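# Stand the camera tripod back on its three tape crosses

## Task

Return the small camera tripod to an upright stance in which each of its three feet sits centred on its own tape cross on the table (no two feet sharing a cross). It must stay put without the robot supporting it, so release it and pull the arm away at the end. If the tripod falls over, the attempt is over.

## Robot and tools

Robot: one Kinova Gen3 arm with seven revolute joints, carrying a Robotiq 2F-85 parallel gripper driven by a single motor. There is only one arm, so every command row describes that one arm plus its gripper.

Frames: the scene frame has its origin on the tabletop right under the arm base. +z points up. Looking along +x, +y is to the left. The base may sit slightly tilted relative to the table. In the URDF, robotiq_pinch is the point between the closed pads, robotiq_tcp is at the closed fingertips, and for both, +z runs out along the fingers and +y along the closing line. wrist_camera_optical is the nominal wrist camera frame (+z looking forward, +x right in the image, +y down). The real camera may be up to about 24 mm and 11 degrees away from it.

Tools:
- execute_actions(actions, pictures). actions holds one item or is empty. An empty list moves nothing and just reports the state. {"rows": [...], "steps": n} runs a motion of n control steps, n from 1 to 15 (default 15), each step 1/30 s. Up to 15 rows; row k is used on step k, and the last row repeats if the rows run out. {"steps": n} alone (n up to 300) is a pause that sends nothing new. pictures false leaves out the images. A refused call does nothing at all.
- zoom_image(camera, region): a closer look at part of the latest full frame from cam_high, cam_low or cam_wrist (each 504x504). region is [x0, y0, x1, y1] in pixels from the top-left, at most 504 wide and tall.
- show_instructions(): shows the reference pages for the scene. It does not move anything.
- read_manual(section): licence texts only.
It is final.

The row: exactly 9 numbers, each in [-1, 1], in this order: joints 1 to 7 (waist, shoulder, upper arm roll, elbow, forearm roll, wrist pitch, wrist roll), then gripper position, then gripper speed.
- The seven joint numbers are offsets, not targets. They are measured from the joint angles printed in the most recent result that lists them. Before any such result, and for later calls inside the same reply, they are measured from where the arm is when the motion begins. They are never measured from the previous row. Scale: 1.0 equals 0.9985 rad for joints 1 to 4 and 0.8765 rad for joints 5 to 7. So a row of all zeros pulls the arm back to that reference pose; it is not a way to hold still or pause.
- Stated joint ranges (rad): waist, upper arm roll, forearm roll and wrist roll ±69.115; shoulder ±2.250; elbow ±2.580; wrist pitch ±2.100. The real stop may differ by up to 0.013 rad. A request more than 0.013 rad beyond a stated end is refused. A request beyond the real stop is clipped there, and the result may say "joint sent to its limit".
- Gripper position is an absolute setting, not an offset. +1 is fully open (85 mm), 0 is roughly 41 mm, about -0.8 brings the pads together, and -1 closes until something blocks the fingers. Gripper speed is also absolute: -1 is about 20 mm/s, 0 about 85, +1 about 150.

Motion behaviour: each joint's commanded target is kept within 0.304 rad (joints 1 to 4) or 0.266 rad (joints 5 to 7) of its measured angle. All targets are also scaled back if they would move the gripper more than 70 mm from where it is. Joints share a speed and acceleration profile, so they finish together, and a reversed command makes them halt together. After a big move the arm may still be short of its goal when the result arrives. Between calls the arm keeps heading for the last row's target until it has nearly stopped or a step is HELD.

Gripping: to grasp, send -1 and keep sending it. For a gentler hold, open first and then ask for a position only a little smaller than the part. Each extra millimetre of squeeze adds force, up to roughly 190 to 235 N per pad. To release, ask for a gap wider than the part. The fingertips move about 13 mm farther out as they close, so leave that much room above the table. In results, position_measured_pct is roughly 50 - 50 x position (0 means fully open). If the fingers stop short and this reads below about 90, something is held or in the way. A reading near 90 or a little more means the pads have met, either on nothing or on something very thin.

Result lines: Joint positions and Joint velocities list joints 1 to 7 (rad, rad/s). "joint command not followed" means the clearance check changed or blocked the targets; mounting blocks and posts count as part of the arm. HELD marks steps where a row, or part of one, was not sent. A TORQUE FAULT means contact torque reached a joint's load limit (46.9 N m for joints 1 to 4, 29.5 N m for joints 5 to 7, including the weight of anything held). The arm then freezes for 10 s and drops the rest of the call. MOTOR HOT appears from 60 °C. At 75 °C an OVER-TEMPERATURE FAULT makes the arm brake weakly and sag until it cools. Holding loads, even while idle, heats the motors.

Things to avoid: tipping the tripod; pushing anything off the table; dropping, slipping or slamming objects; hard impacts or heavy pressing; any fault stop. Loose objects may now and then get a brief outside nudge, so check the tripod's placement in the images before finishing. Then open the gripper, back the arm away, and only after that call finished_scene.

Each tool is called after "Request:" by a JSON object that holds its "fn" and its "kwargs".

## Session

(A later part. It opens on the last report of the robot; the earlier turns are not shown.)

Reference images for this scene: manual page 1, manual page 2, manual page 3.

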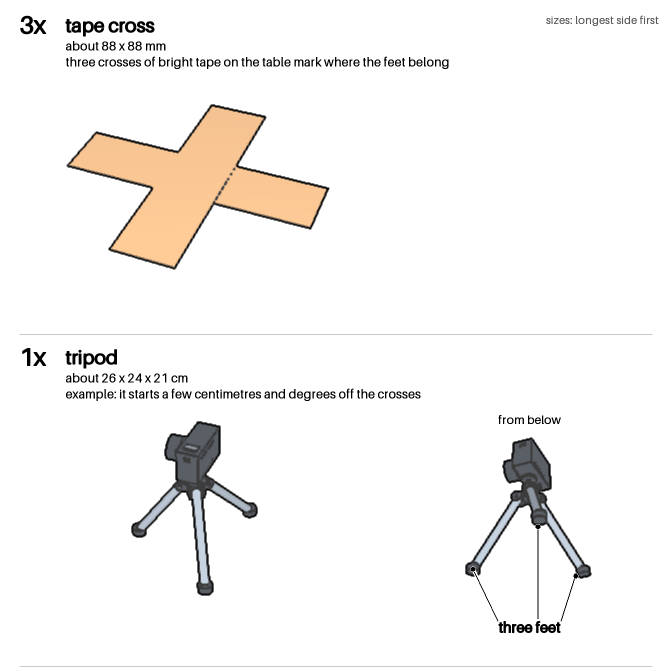

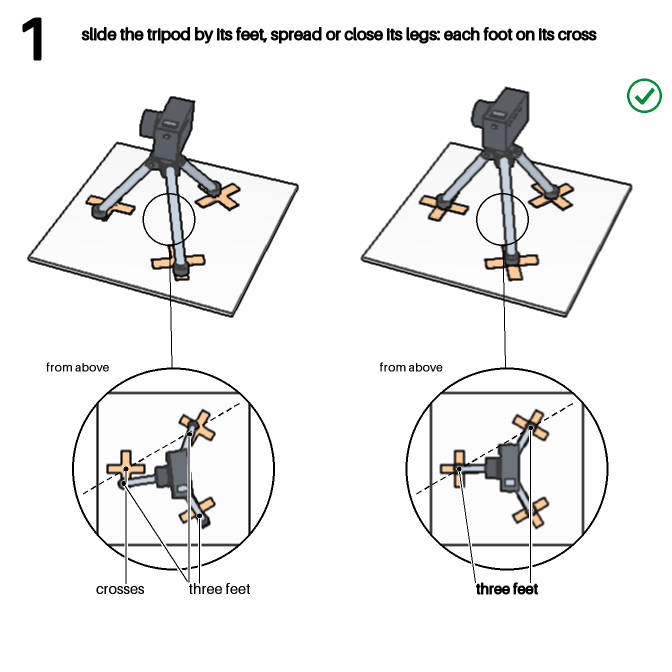

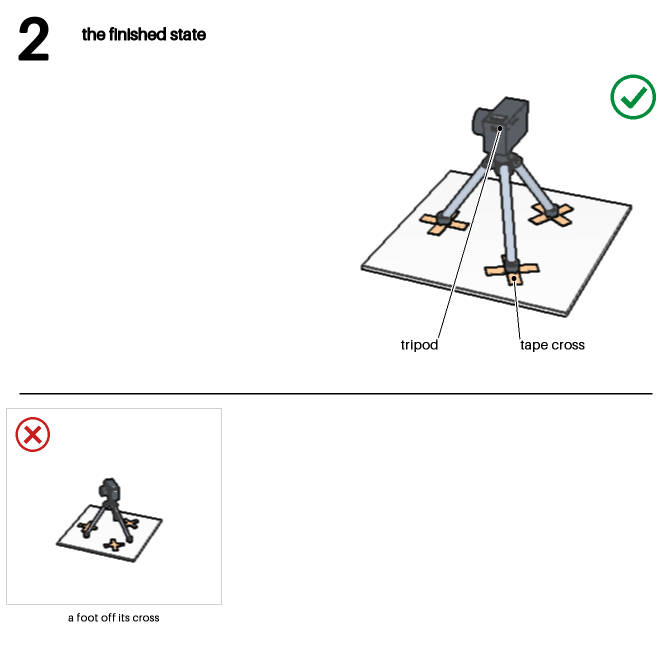

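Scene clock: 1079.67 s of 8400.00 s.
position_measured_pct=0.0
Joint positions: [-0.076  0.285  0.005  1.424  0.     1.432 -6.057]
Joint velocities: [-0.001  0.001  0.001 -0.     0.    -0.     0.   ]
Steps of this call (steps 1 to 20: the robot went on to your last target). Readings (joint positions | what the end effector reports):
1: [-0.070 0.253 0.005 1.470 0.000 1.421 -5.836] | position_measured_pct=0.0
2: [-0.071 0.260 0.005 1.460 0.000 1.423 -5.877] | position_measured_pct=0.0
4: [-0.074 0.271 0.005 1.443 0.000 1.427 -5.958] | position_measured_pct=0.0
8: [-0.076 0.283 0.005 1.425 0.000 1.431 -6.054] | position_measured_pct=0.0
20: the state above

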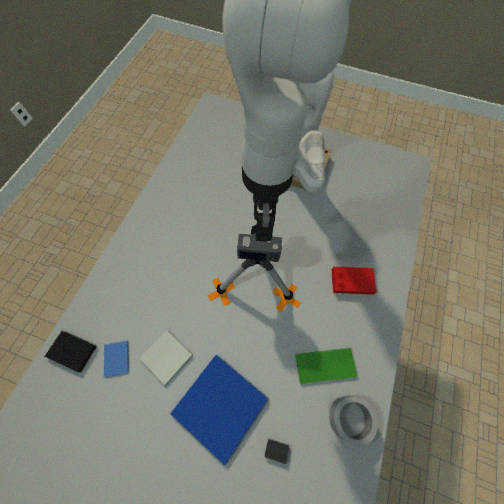

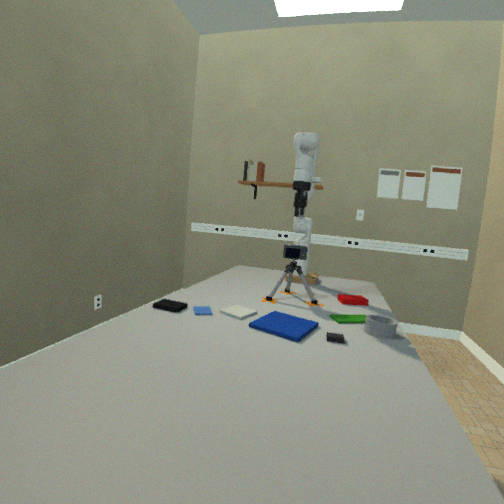

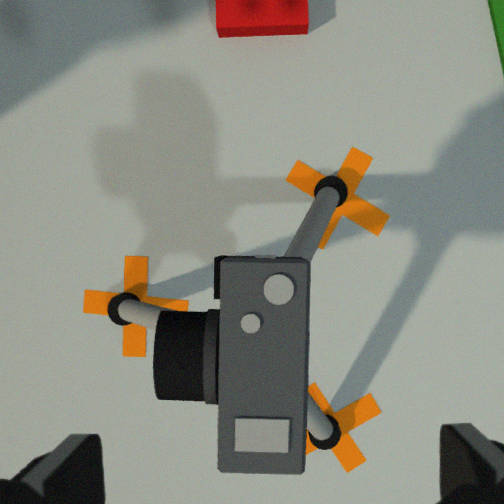

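Request:
{"fn": "execute_actions", "kwargs": {"actions": [{"rows": [[0.0928,0.0532,0,0.1056,0,-0.1802,0.0521,1,0.5]], "steps": 15}], "pictures": false}}

Request:
{"fn": "execute_actions", "kwargs": {"actions": [{"steps": 8}]}}

Scene clock: 1119.87 s of 8400.00 s.
position_measured_pct=0.0
Joint positions: [ 0.015  0.338  0.005  1.529  0.     1.274 -6.011]
Joint velocities: [0.011 0.002 0.001 0.001 0.    0.001 0.   ]
Steps of this call (steps 1 to 15: the robot went on to your last target; steps 16 to 90: nothing new was sent; then 36.70 s passed at rest; steps 91 to 105: all 15 steps of this action). Readings (joint positions | what the end effector reports):
91: [-0.075 0.286 0.005 1.425 0.000 1.431 -6.056] | position_measured_pct=0.0
92: [-0.070 0.288 0.004 1.429 -0.000 1.424 -6.054] | position_measured_pct=0.0
94: [-0.044 0.302 0.003 1.454 -0.001 1.387 -6.044] | position_measured_pct=0.0
98: [0.009 0.335 0.007 1.522 0.001 1.284 -6.014] | position_measured_pct=0.0
105: the state above

Scene clock: 1120.13 s of 8400.00 s.
position_measured_pct=0.0
Joint positions: [ 0.016  0.339  0.005  1.529  0.     1.274 -6.011]
Joint velocities: [ 0.001  0.    -0.     0.    -0.     0.001  0.   ]
Steps of this call (steps 1 to 8: the robot went on to your last target). Readings (joint positions | what the end effector reports):
1: [0.016 0.338 0.005 1.529 0.000 1.274 -6.011] | position_measured_pct=0.0
2: [0.016 0.338 0.005 1.529 0.000 1.274 -6.011] | position_measured_pct=0.0
4: [0.016 0.339 0.005 1.529 0.000 1.274 -6.011] | position_measured_pct=0.0
8: the state above

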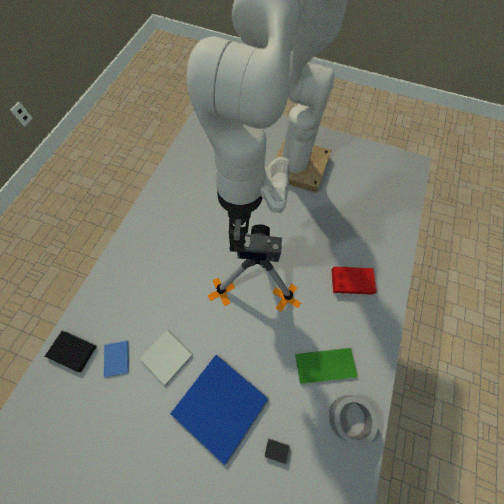

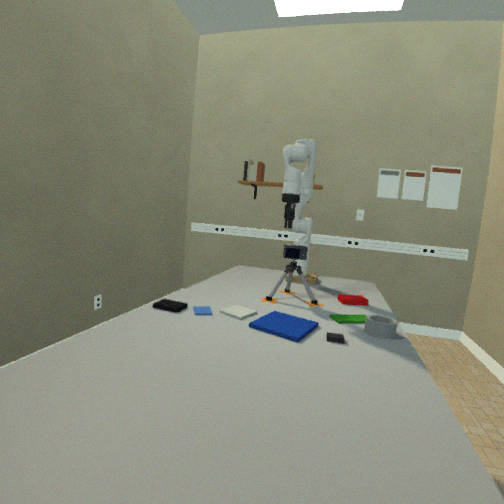

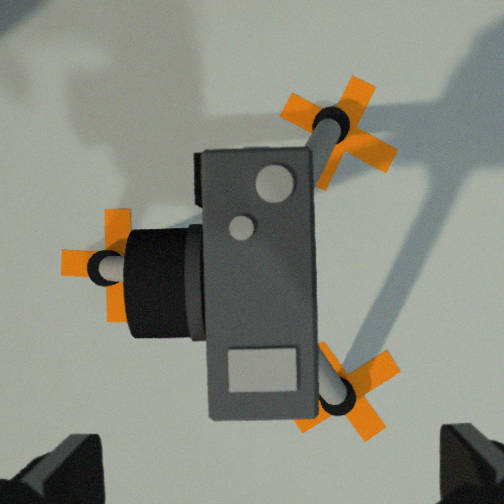

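Request:
{"fn": "execute_actions", "kwargs": {"actions": [{"rows": [[0.0084,0.0488,0,0.1309,0,-0.2052,0.0096,1,0.5]], "steps": 15}], "pictures": false}}

Request:
{"fn": "execute_actions", "kwargs": {"actions": [{"steps": 6}]}}

Scene clock: 1134.67 s of 8400.00 s.
position_measured_pct=0.0
Joint positions: [ 0.025  0.387  0.005  1.66   0.     1.094 -6.002]
Joint velocities: [ 0.001  0.002 -0.001  0.002  0.    -0.003 -0.   ]
Steps of this call (steps 1 to 15: the robot went on to your last target; steps 16 to 90: nothing new was sent; then 11.03 s passed at rest; steps 91 to 105: all 15 steps of this action). Readings (joint positions | what the end effector reports):
91: [0.017 0.339 0.005 1.530 0.000 1.273 -6.011] | position_measured_pct=0.0
92: [0.017 0.341 0.005 1.535 0.000 1.267 -6.011] | position_measured_pct=0.0
94: [0.019 0.350 0.005 1.560 0.000 1.232 -6.009] | position_measured_pct=0.0
98: [0.024 0.381 0.005 1.643 0.000 1.118 -6.004] | position_measured_pct=0.0
105: the state above

Scene clock: 1134.87 s of 8400.00 s.
position_measured_pct=0.0
Joint positions: [ 0.025  0.387  0.005  1.66   0.     1.094 -6.002]
Joint velocities: [-0.     0.    -0.001  0.    -0.    -0.001 -0.001]
Steps of this call (steps 1 to 6: the robot went on to your last target). Readings (joint positions | what the end effector reports):
1: [0.025 0.387 0.005 1.660 0.000 1.094 -6.002] | position_measured_pct=0.0
2: [0.025 0.387 0.005 1.660 0.000 1.094 -6.002] | position_measured_pct=0.0
4: [0.025 0.387 0.005 1.660 0.000 1.094 -6.002] | position_measured_pct=0.0
6: the state above

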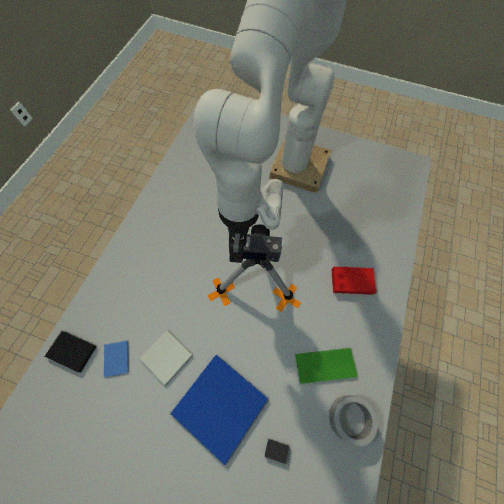

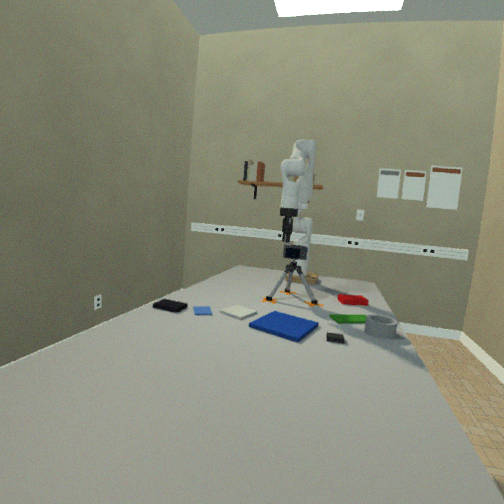

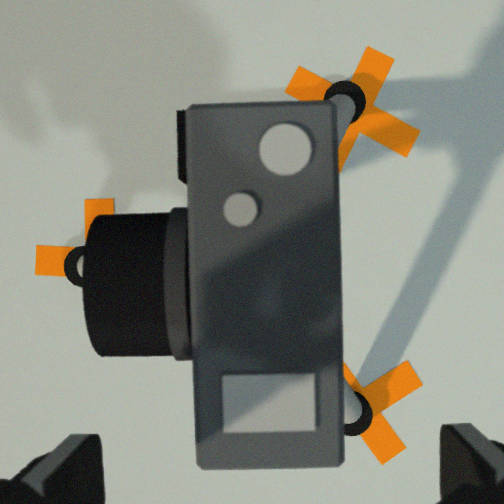

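Request:
{"fn": "execute_actions", "kwargs": {"actions": [{"rows": [[-0.0044,0.005,0,0.009,0,-0.016,-0.005,0.5,0],[-0.0088,0.01,0,0.0175,0,-0.031,-0.01,0.5,0],[-0.0088,0.0153,0,0.0263,0,-0.047,-0.01,0.5,0],[-0.0088,0.02,0,0.035,0,-0.063,-0.01,0.5,0],[-0.0088,0.0255,0,0.044,0,-0.078,-0.01,0.5,0],[-0.0088,0.0306,0,0.0526,0,-0.0941,-0.01,0.5,0]], "steps": 15}]}}

Scene clock: 1151.93 s of 8400.00 s.
position_measured_pct=25.0
Joint positions: [ 0.016  0.418  0.005  1.713  0.     1.011 -6.011]
Joint velocities: [-0.001  0.002  0.001  0.001  0.     0.001 -0.   ]
Steps of this call (steps 1 to 15: the robot went on to your last target; steps 16 to 90: nothing new was sent; then 13.57 s passed at rest; steps 91 to 105: all 15 steps of this action). Readings (joint positions | what the end effector reports):
91: [0.024 0.388 0.005 1.661 0.000 1.093 -6.003] | position_measured_pct=0.0
92: [0.022 0.390 0.005 1.665 0.001 1.087 -6.005] | position_measured_pct=0.4
94: [0.017 0.398 0.005 1.678 0.000 1.066 -6.010] | position_measured_pct=4.4
98: [0.016 0.416 0.005 1.709 0.000 1.018 -6.011] | position_measured_pct=15.9
105: the state above

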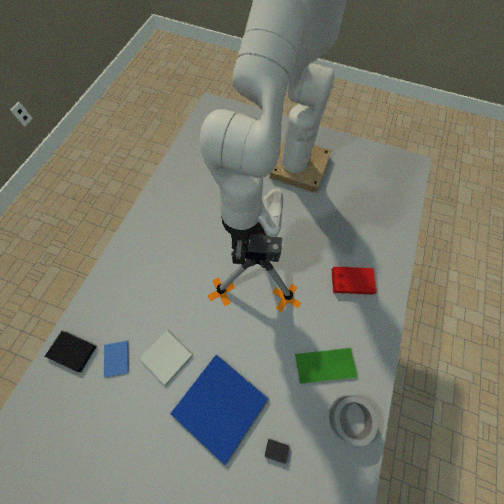

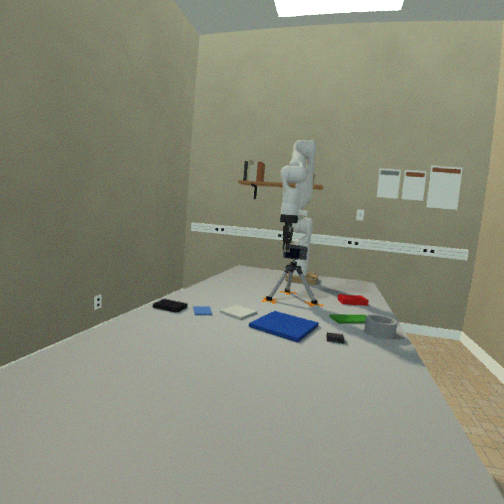

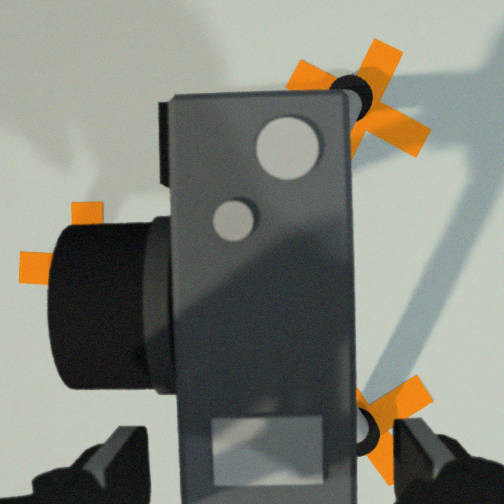

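Request:
{"fn": "execute_actions", "kwargs": {"actions": [{"rows": [[0,0,0,0,0,0,0,0.12,0],[0,0,0,0,0,0,0,0.12,0],[0,0,0,0,0,0,0,0.12,0],[0,0,0,0,0,0,0,0.12,0],[0,0,0,0,0,0,0,0.12,0],[0,0,0,0,0,0,0,0.12,0],[0,0,0,0,0,0,0,0.12,0],[0,0,0,0,0,0,0,-0.06,-1]], "steps": 15}], "pictures": false}}

Request:
{"fn": "execute_actions", "kwargs": {"actions": [{"steps": 12}]}}

Request:
{"fn": "zoom_image", "kwargs": {"camera": "cam_high", "region": [200, 265, 310, 320]}}

Scene clock: 1158.17 s of 8400.00 s.
position_measured_pct=47.6
Joint positions: [ 0.016  0.418  0.005  1.713  0.     1.011 -6.011]
Joint velocities: [-0.     0.     0.    -0.    -0.     0.001  0.   ]
Steps of this call (steps 1 to 15: the robot went on to your last target; steps 16 to 90: nothing new was sent; then 2.73 s passed at rest; steps 91 to 105: all 15 steps of this action). Readings (joint positions | what the end effector reports):
91: [0.016 0.418 0.005 1.713 0.000 1.011 -6.011] | position_measured_pct=25.0
92: [0.016 0.418 0.005 1.713 0.000 1.011 -6.011] | position_measured_pct=25.4
94: [0.016 0.418 0.005 1.713 0.000 1.011 -6.011] | position_measured_pct=29.4
98: [0.016 0.418 0.005 1.713 0.000 1.011 -6.011] | position_measured_pct=40.5
105: the state above

Scene clock: 1158.57 s of 8400.00 s.
position_measured_pct=50.4
Joint positions: [ 0.016  0.417  0.005  1.713  0.     1.012 -6.011]
Joint velocities: [-0.001 -0.    -0.    -0.    -0.    -0.001  0.   ]
Steps of this call (steps 1 to 12: the robot went on to your last target). Readings (joint positions | what the end effector reports):
1: [0.016 0.418 0.005 1.713 0.000 1.011 -6.011] | position_measured_pct=48.4
2: [0.016 0.417 0.005 1.713 0.000 1.012 -6.011] | position_measured_pct=48.8
4: [0.016 0.417 0.005 1.713 0.000 1.012 -6.011] | position_measured_pct=49.6
8: [0.016 0.417 0.005 1.713 0.000 1.012 -6.011] | position_measured_pct=50.4
12: the state above

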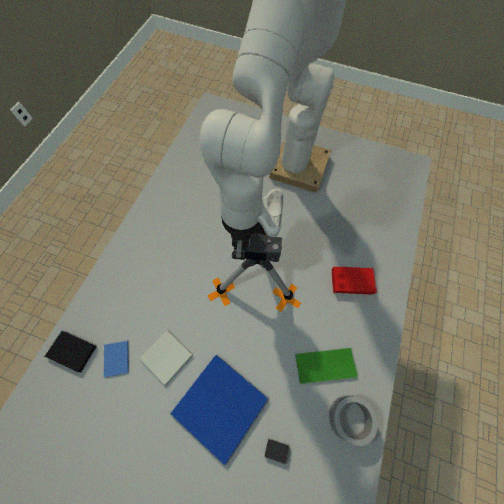

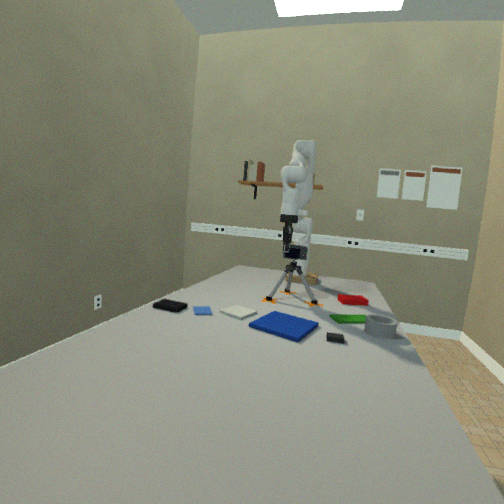

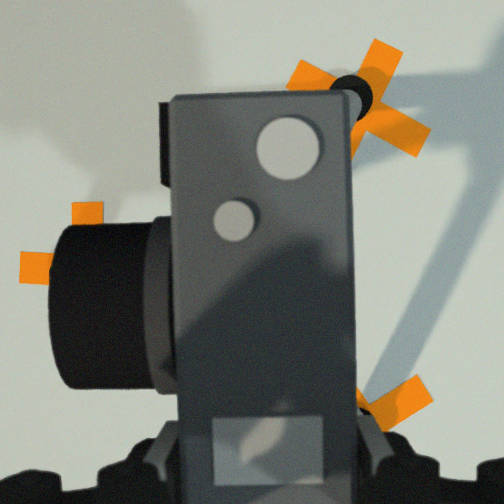

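Region (200, 265, 310, 320) of cam_high's 504x504 image, scaled by 4.582, with more detail than that image has.

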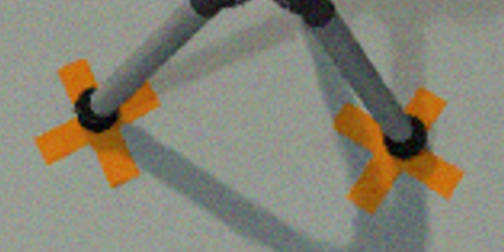

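Request:
{"fn": "execute_actions", "kwargs": {"actions": [{"rows": [[-0.0002,0.0005,0,-0.0022,0,0.002,-0.0003,-0.06,-1],[-0.0005,0.0017,0,-0.0043,0,0.0029,-0.0006,-0.06,-1],[-0.0007,0.0029,0,-0.0063,0,0.0038,-0.0009,-0.06,-1],[-0.001,0.0041,0,-0.0083,0,0.0048,-0.0011,-0.06,-1],[-0.0012,0.0053,0,-0.0104,0,0.0057,-0.0014,-0.06,-1],[-0.0015,0.0066,0,-0.0124,0,0.0066,-0.0017,-0.06,-1],[-0.0017,0.0078,0,-0.0145,0,0.0076,-0.002,-0.06,-1],[-0.002,0.009,0,-0.0165,0,0.0085,-0.0023,-0.06,-1],[-0.0022,0.0102,0,-0.0186,0,0.0095,-0.0026,-0.06,-1],[-0.0025,0.0114,0,-0.0206,0,0.0104,-0.0029,-0.06,-1],[-0.0027,0.0127,0,-0.0227,0,0.0114,-0.0031,-0.06,-1],[-0.003,0.0139,0,-0.0247,0,0.0123,-0.0034,-0.06,-1]], "steps": 15}], "pictures": false}}

Request:
{"fn": "execute_actions", "kwargs": {"actions": [{"steps": 8}]}}

Request:
{"fn": "zoom_image", "kwargs": {"camera": "cam_high", "region": [200, 265, 310, 320]}}

Scene clock: 1174.93 s of 8400.00 s.
position_measured_pct=50.4
Joint positions: [ 0.014  0.429  0.005  1.692  0.001  1.03  -6.015]
Joint velocities: [-0.001  0.003  0.001 -0.003 -0.     0.003 -0.001]
Steps of this call (steps 1 to 15: the robot went on to your last target; steps 16 to 90: nothing new was sent; then 12.87 s passed at rest; steps 91 to 105: all 15 steps of this action). Readings (joint positions | what the end effector reports):
91: [0.016 0.417 0.005 1.712 0.000 1.012 -6.012] | position_measured_pct=50.4
92: [0.016 0.418 0.005 1.711 0.000 1.013 -6.012] | position_measured_pct=50.4
94: [0.015 0.420 0.005 1.708 0.000 1.016 -6.012] | position_measured_pct=50.4
98: [0.015 0.424 0.005 1.701 0.001 1.022 -6.013] | position_measured_pct=50.4
105: the state above

Scene clock: 1175.20 s of 8400.00 s.
position_measured_pct=50.4
Joint positions: [ 0.013  0.429  0.005  1.692  0.001  1.03  -6.015]
Joint velocities: [ 0.    -0.    -0.    -0.    -0.    -0.001 -0.   ]
Steps of this call (steps 1 to 8: the robot went on to your last target). Readings (joint positions | what the end effector reports):
1: [0.014 0.429 0.005 1.692 0.001 1.030 -6.015] | position_measured_pct=50.4
2: [0.014 0.429 0.005 1.692 0.001 1.030 -6.015] | position_measured_pct=50.4
4: [0.014 0.429 0.005 1.692 0.001 1.030 -6.015] | position_measured_pct=50.4
8: the state above

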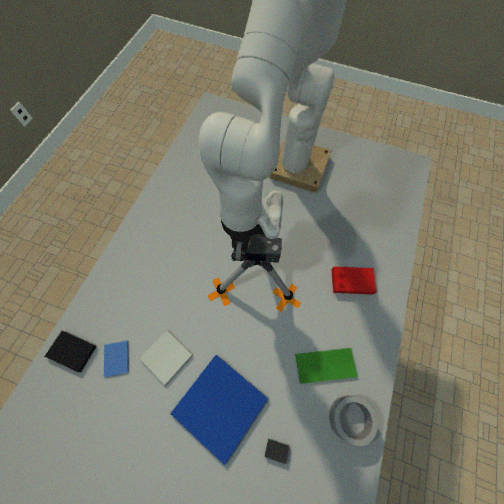

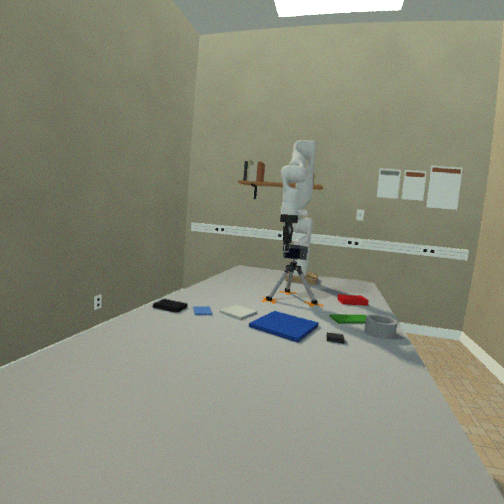

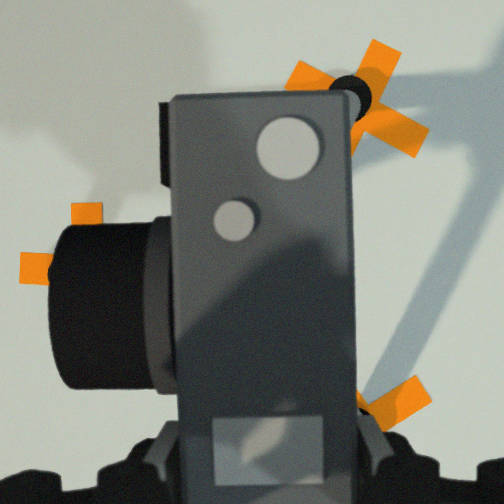

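Region (200, 265, 310, 320) of cam_high's 504x504 image, scaled by 4.582, with more detail than that image has.

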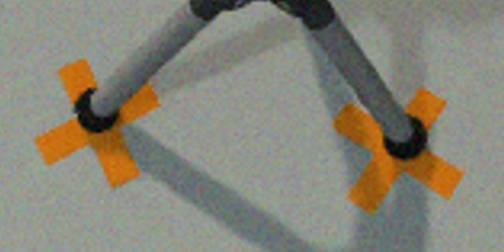

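Request:
{"fn": "execute_actions", "kwargs": {"actions": [{"rows": [[0,0.0014,0,-0.0043,0,-0.007,0,-0.1,-1],[0,0.0009,0,-0.0049,0,-0.0057,0,-0.1,-1],[0,0.0005,0,-0.0056,0,-0.0045,0,-0.1,-1],[0,0,0,-0.0062,0,-0.0032,0,-0.1,-1],[0,-0.0005,0,-0.0068,0,-0.002,0,-0.1,-1],[0,-0.001,0,-0.0075,0,-0.0007,0,-0.1,-1],[0,-0.0014,0,-0.0081,0,0.0005,0,-0.1,-1],[0,-0.0019,0,-0.0087,0,0.0018,0,-0.1,-1]], "steps": 15}]}}

Request:
{"fn": "zoom_image", "kwargs": {"camera": "cam_high", "region": [200, 265, 310, 320]}}

Scene clock: 1182.87 s of 8400.00 s.
position_measured_pct=50.8
Joint positions: [ 0.013  0.427  0.005  1.683  0.001  1.032 -6.015]
Joint velocities: [ 0.    -0.002  0.    -0.001  0.     0.002  0.001]
Steps of this call (steps 1 to 15: the robot went on to your last target; steps 16 to 90: nothing new was sent; then 4.17 s passed at rest; steps 91 to 105: all 15 steps of this action). Readings (joint positions | what the end effector reports):
91: [0.014 0.428 0.005 1.692 0.001 1.031 -6.015] | position_measured_pct=50.4
92: [0.014 0.428 0.005 1.691 0.001 1.031 -6.015] | position_measured_pct=50.4
94: [0.014 0.429 0.005 1.691 0.001 1.032 -6.015] | position_measured_pct=50.8
98: [0.014 0.429 0.005 1.686 0.001 1.030 -6.015] | position_measured_pct=50.8
105: the state above

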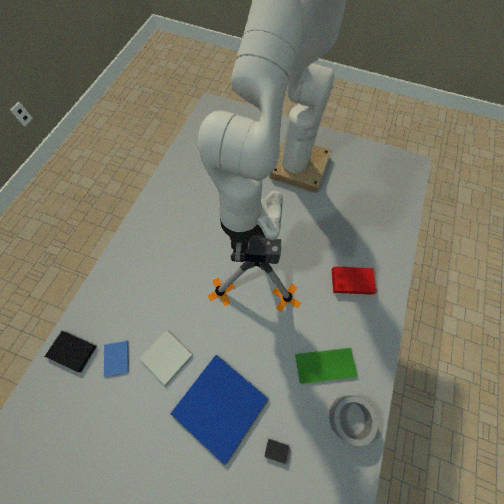

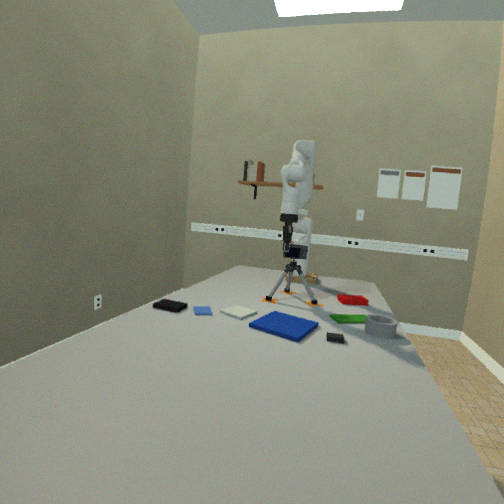

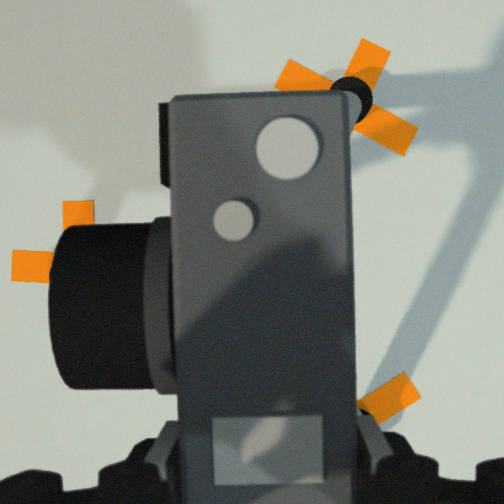

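Region (200, 265, 310, 320) of cam_high's 504x504 image, scaled by 4.582, with more detail than that image has.

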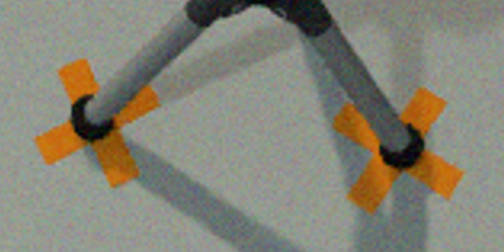

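Request:
{"fn": "zoom_image", "kwargs": {"camera": "cam_wrist", "region": [265, 30, 425, 190]}}

Region (265, 30, 425, 190) of cam_wrist's 504x504 image, scaled by 3.150.

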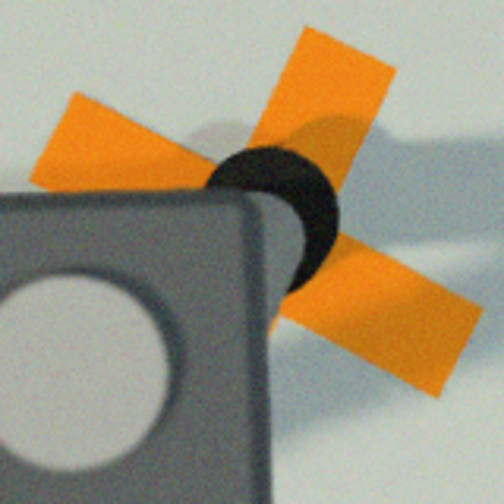

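Request:
{"fn": "execute_actions", "kwargs": {"actions": [{"rows": [[0,0.0006,0,0.0008,0,-0.0017,0,-0.1,-1],[0,0.0013,0,0.0017,0,-0.0033,0,-0.1,-1],[0,0.0019,0,0.0025,0,-0.005,0,-0.1,-1],[0,0.0025,0,0.0033,0,-0.0067,0,-0.1,-1],[0,0.0032,0,0.0042,0,-0.0084,0,-0.1,-1],[0,0.0038,0,0.005,0,-0.01,0,-0.1,-1],[0,0.0038,0,0.005,0,-0.01,0,-0.1,-1],[0,0.0038,0,0.005,0,-0.01,0,-0.1,-1],[0,0.0038,0,0.005,0,-0.01,0,-0.1,-1],[0,0.0038,0,0.005,0,-0.01,0,-0.1,-1],[0,0.0038,0,0.005,0,-0.01,0,0.6,0]], "steps": 15}], "pictures": false}}

Request:
{"fn": "execute_actions", "kwargs": {"actions": [{"steps": 8}], "pictures": false}}

Scene clock: 1205.63 s of 8400.00 s.
position_measured_pct=43.7
Joint positions: [ 0.014  0.43   0.005  1.687  0.001  1.023 -6.015]
Joint velocities: [-0.    -0.003  0.    -0.001  0.002 -0.002  0.001]
Steps of this call (steps 1 to 15: the robot went on to your last target; steps 16 to 90: nothing new was sent; then 19.27 s passed at rest; steps 91 to 105: all 15 steps of this action). Readings (joint positions | what the end effector reports):
91: [0.013 0.427 0.005 1.683 0.001 1.032 -6.015] | position_measured_pct=50.8
92: [0.013 0.428 0.005 1.684 0.001 1.031 -6.015] | position_measured_pct=50.8
94: [0.013 0.429 0.005 1.685 0.001 1.028 -6.015] | position_measured_pct=50.8
98: [0.014 0.431 0.005 1.688 0.001 1.024 -6.015] | position_measured_pct=50.8
105: the state above

Scene clock: 1205.90 s of 8400.00 s.
position_measured_pct=21.8
Joint positions: [ 0.014  0.431  0.005  1.688  0.001  1.023 -6.015]
Joint velocities: [ 0.     0.001  0.001  0.     0.    -0.    -0.   ]
Steps of this call (steps 1 to 8: the robot went on to your last target). Readings (joint positions | what the end effector reports):
1: [0.014 0.430 0.005 1.687 0.001 1.023 -6.015] | position_measured_pct=40.9
2: [0.014 0.430 0.005 1.687 0.001 1.023 -6.015] | position_measured_pct=38.1
4: [0.014 0.430 0.005 1.688 0.001 1.023 -6.015] | position_measured_pct=32.1
8: the state above

Request:
{"fn": "execute_actions", "kwargs": {"actions": [{"rows": [[0,-0.006,0,-0.0083,0,0.0165,0,0.6,0],[0,-0.0125,0,-0.017,0,0.0335,0,0.6,0],[0,-0.019,0,-0.026,0,0.051,0,0.6,0],[0,-0.025,0,-0.035,0,0.068,0,0.6,0],[0,-0.031,0,-0.045,0,0.0865,0,0.6,0],[0,-0.037,0,-0.056,0,0.106,0,0.6,0],[0,-0.044,0,-0.071,0,0.131,0,0.6,0],[0,-0.053,0,-0.095,0,0.169,0,0.6,0],[0,-0.063,0,-0.13,0,0.22,0,0.6,0],[0,-0.074,0,-0.17,0,0.278,0,0.6,0],[0,-0.085,0,-0.215,0,0.342,0,0.6,0],[0,-0.096,0,-0.26,0,0.406,0,0.6,0],[0,-0.105,0,-0.3,0,0.462,0,0.6,0],[0,-0.1133,0,-0.3411,0,0.5172,0,0.6,0]], "steps": 15}], "pictures": false}}

Request:
{"fn": "execute_actions", "kwargs": {"actions": [{"steps": 15}]}}

Scene clock: 1219.13 s of 8400.00 s.
position_measured_pct=19.8
Joint positions: [ 0.013  0.345  0.005  1.461  0.001  1.336 -6.015]
Joint velocities: [-0.001 -0.227  0.001 -0.944 -0.     1.166 -0.001]
Steps of this call (steps 1 to 15: the robot went on to your last target; steps 16 to 90: nothing new was sent; then 9.73 s passed at rest; steps 91 to 105: all 15 steps of this action). Readings (joint positions | what the end effector reports):
91: [0.013 0.430 0.005 1.687 0.001 1.024 -6.015] | position_measured_pct=19.8
92: [0.013 0.427 0.005 1.684 0.001 1.031 -6.015] | position_measured_pct=19.8
94: [0.013 0.417 0.005 1.670 0.001 1.054 -6.015] | position_measured_pct=19.8
98: [0.014 0.395 0.005 1.633 0.001 1.114 -6.015] | position_measured_pct=19.8
105: the state above

Scene clock: 1219.63 s of 8400.00 s.
position_measured_pct=19.8
Joint positions: [ 0.014  0.318  0.005  1.347  0.001  1.477 -6.015]
Joint velocities: [ 0.001  0.     0.    -0.    -0.    -0.     0.   ]
Steps of this call (steps 1 to 15: the robot went on to your last target). Readings (joint positions | what the end effector reports):
1: [0.013 0.338 0.005 1.431 0.001 1.373 -6.015] | position_measured_pct=19.8
2: [0.013 0.331 0.005 1.404 0.001 1.406 -6.015] | position_measured_pct=19.8
4: [0.013 0.322 0.005 1.366 0.001 1.454 -6.015] | position_measured_pct=19.8
8: [0.014 0.317 0.005 1.348 0.001 1.476 -6.015] | position_measured_pct=19.8
15: the state above

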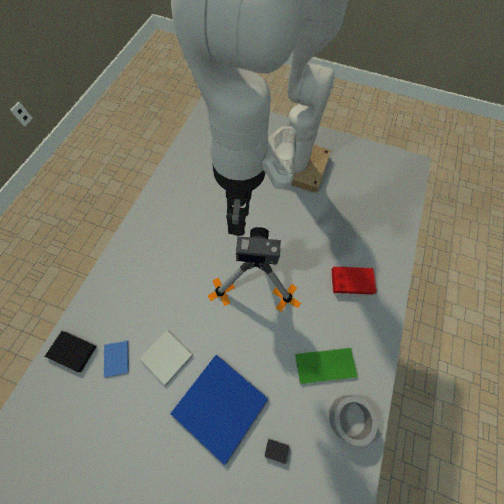

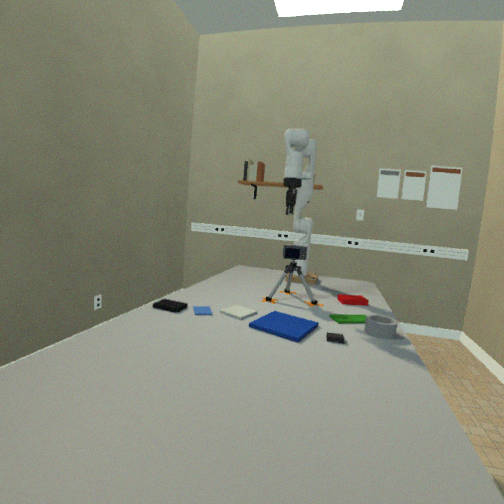

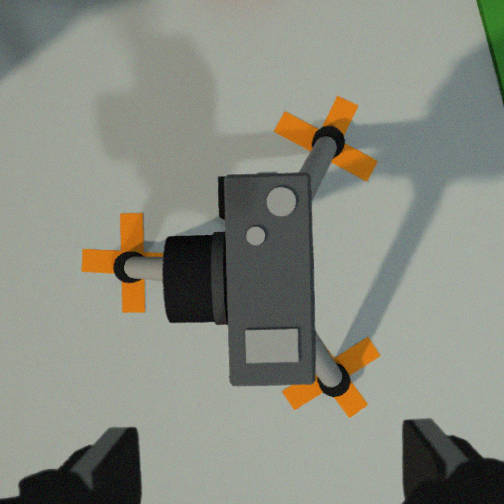

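Request:
{"fn": "zoom_image", "kwargs": {"camera": "cam_wrist", "region": [72, 202, 192, 322]}}

Request:
{"fn": "zoom_image", "kwargs": {"camera": "cam_wrist", "region": [266, 86, 386, 206]}}

Request:
{"fn": "zoom_image", "kwargs": {"camera": "cam_wrist", "region": [272, 314, 392, 434]}}

Region (72, 202, 192, 322) of cam_wrist's 504x504 image, scaled by 4.200.

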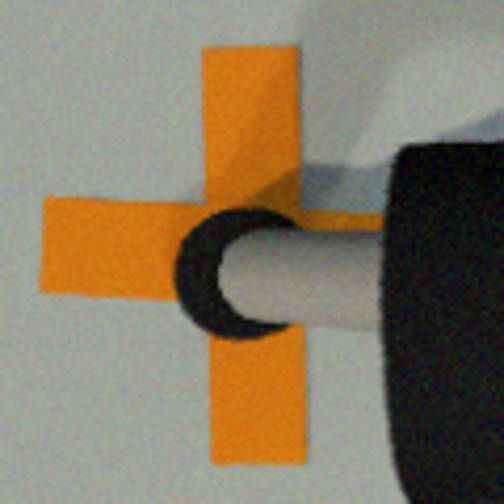

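Region (266, 86, 386, 206) of cam_wrist's 504x504 image, scaled by 4.200.

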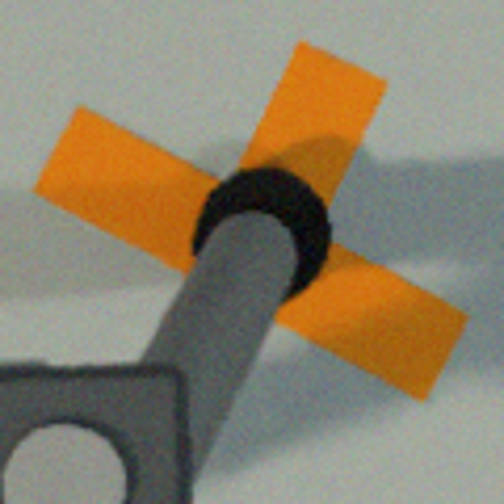

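Region (272, 314, 392, 434) of cam_wrist's 504x504 image, scaled by 4.200.

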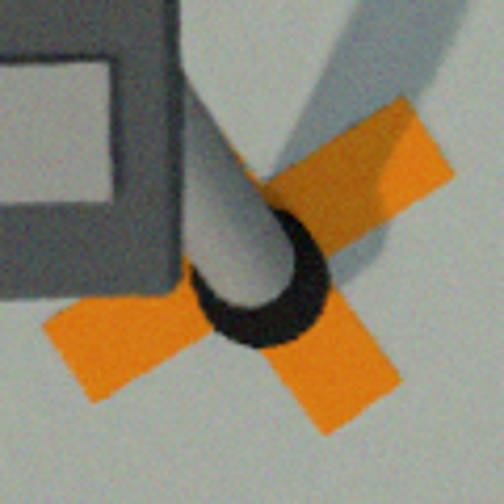

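Request:
{"fn": "execute_actions", "kwargs": {"actions": [{"rows": [[0,-0.33,0,0.4,0,-0.08,0,0.6,0]], "steps": 15}], "pictures": false}}

Request:
{"fn": "execute_actions", "kwargs": {"actions": [{"steps": 12}]}}

Scene clock: 1234.83 s of 8400.00 s.
position_measured_pct=19.8
Joint positions: [ 0.014  0.014  0.005  1.715  0.001  1.412 -6.015]
Joint velocities: [ 0.001 -0.36  -0.     0.54   0.    -0.079 -0.   ]
Steps of this call (steps 1 to 15: the robot went on to your last target; steps 16 to 90: nothing new was sent; then 11.70 s passed at rest; steps 91 to 105: all 15 steps of this action). Readings (joint positions | what the end effector reports):
91: [0.013 0.317 0.005 1.348 0.001 1.476 -6.015] | position_measured_pct=19.8
92: [0.013 0.311 0.005 1.353 0.001 1.475 -6.015] | position_measured_pct=19.8
94: [0.013 0.282 0.005 1.380 0.001 1.468 -6.015] | position_measured_pct=19.8
98: [0.013 0.169 0.005 1.496 0.001 1.445 -6.015] | position_measured_pct=19.8
105: the state above

Scene clock: 1235.23 s of 8400.00 s.
position_measured_pct=19.8
Joint positions: [ 0.014 -0.011  0.005  1.747  0.001  1.406 -6.015]
Joint velocities: [ 0.001 -0.005 -0.     0.001  0.     0.001 -0.001]
Steps of this call (steps 1 to 12: the robot went on to your last target). Readings (joint positions | what the end effector reports):
1: [0.014 0.004 0.005 1.730 0.001 1.410 -6.015] | position_measured_pct=19.8
2: [0.014 -0.002 0.005 1.740 0.001 1.408 -6.015] | position_measured_pct=19.8
4: [0.014 -0.006 0.005 1.745 0.001 1.407 -6.015] | position_measured_pct=19.8
8: [0.014 -0.010 0.005 1.747 0.001 1.406 -6.015] | position_measured_pct=19.8
12: the state above

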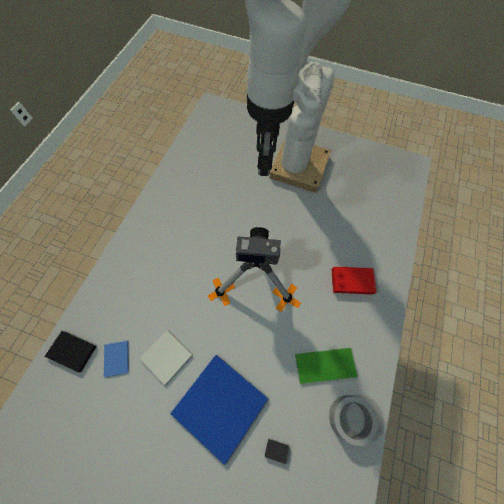

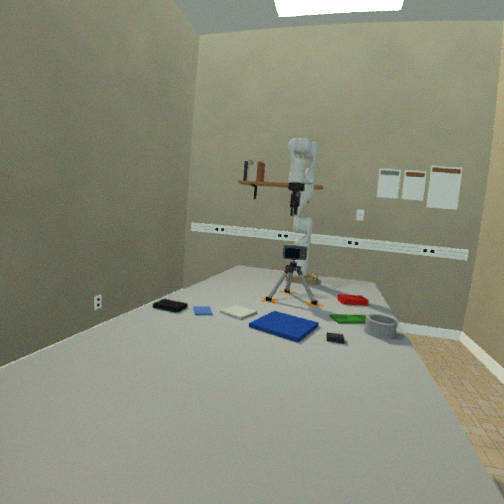

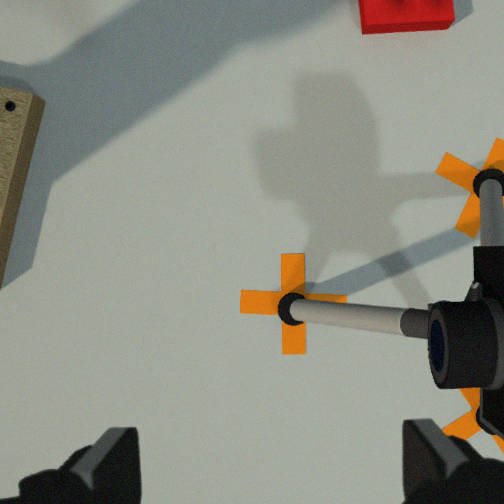

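Request:
{"fn": "finished_scene", "kwargs": {"scene": 2}}

The scene is finished: the task was done.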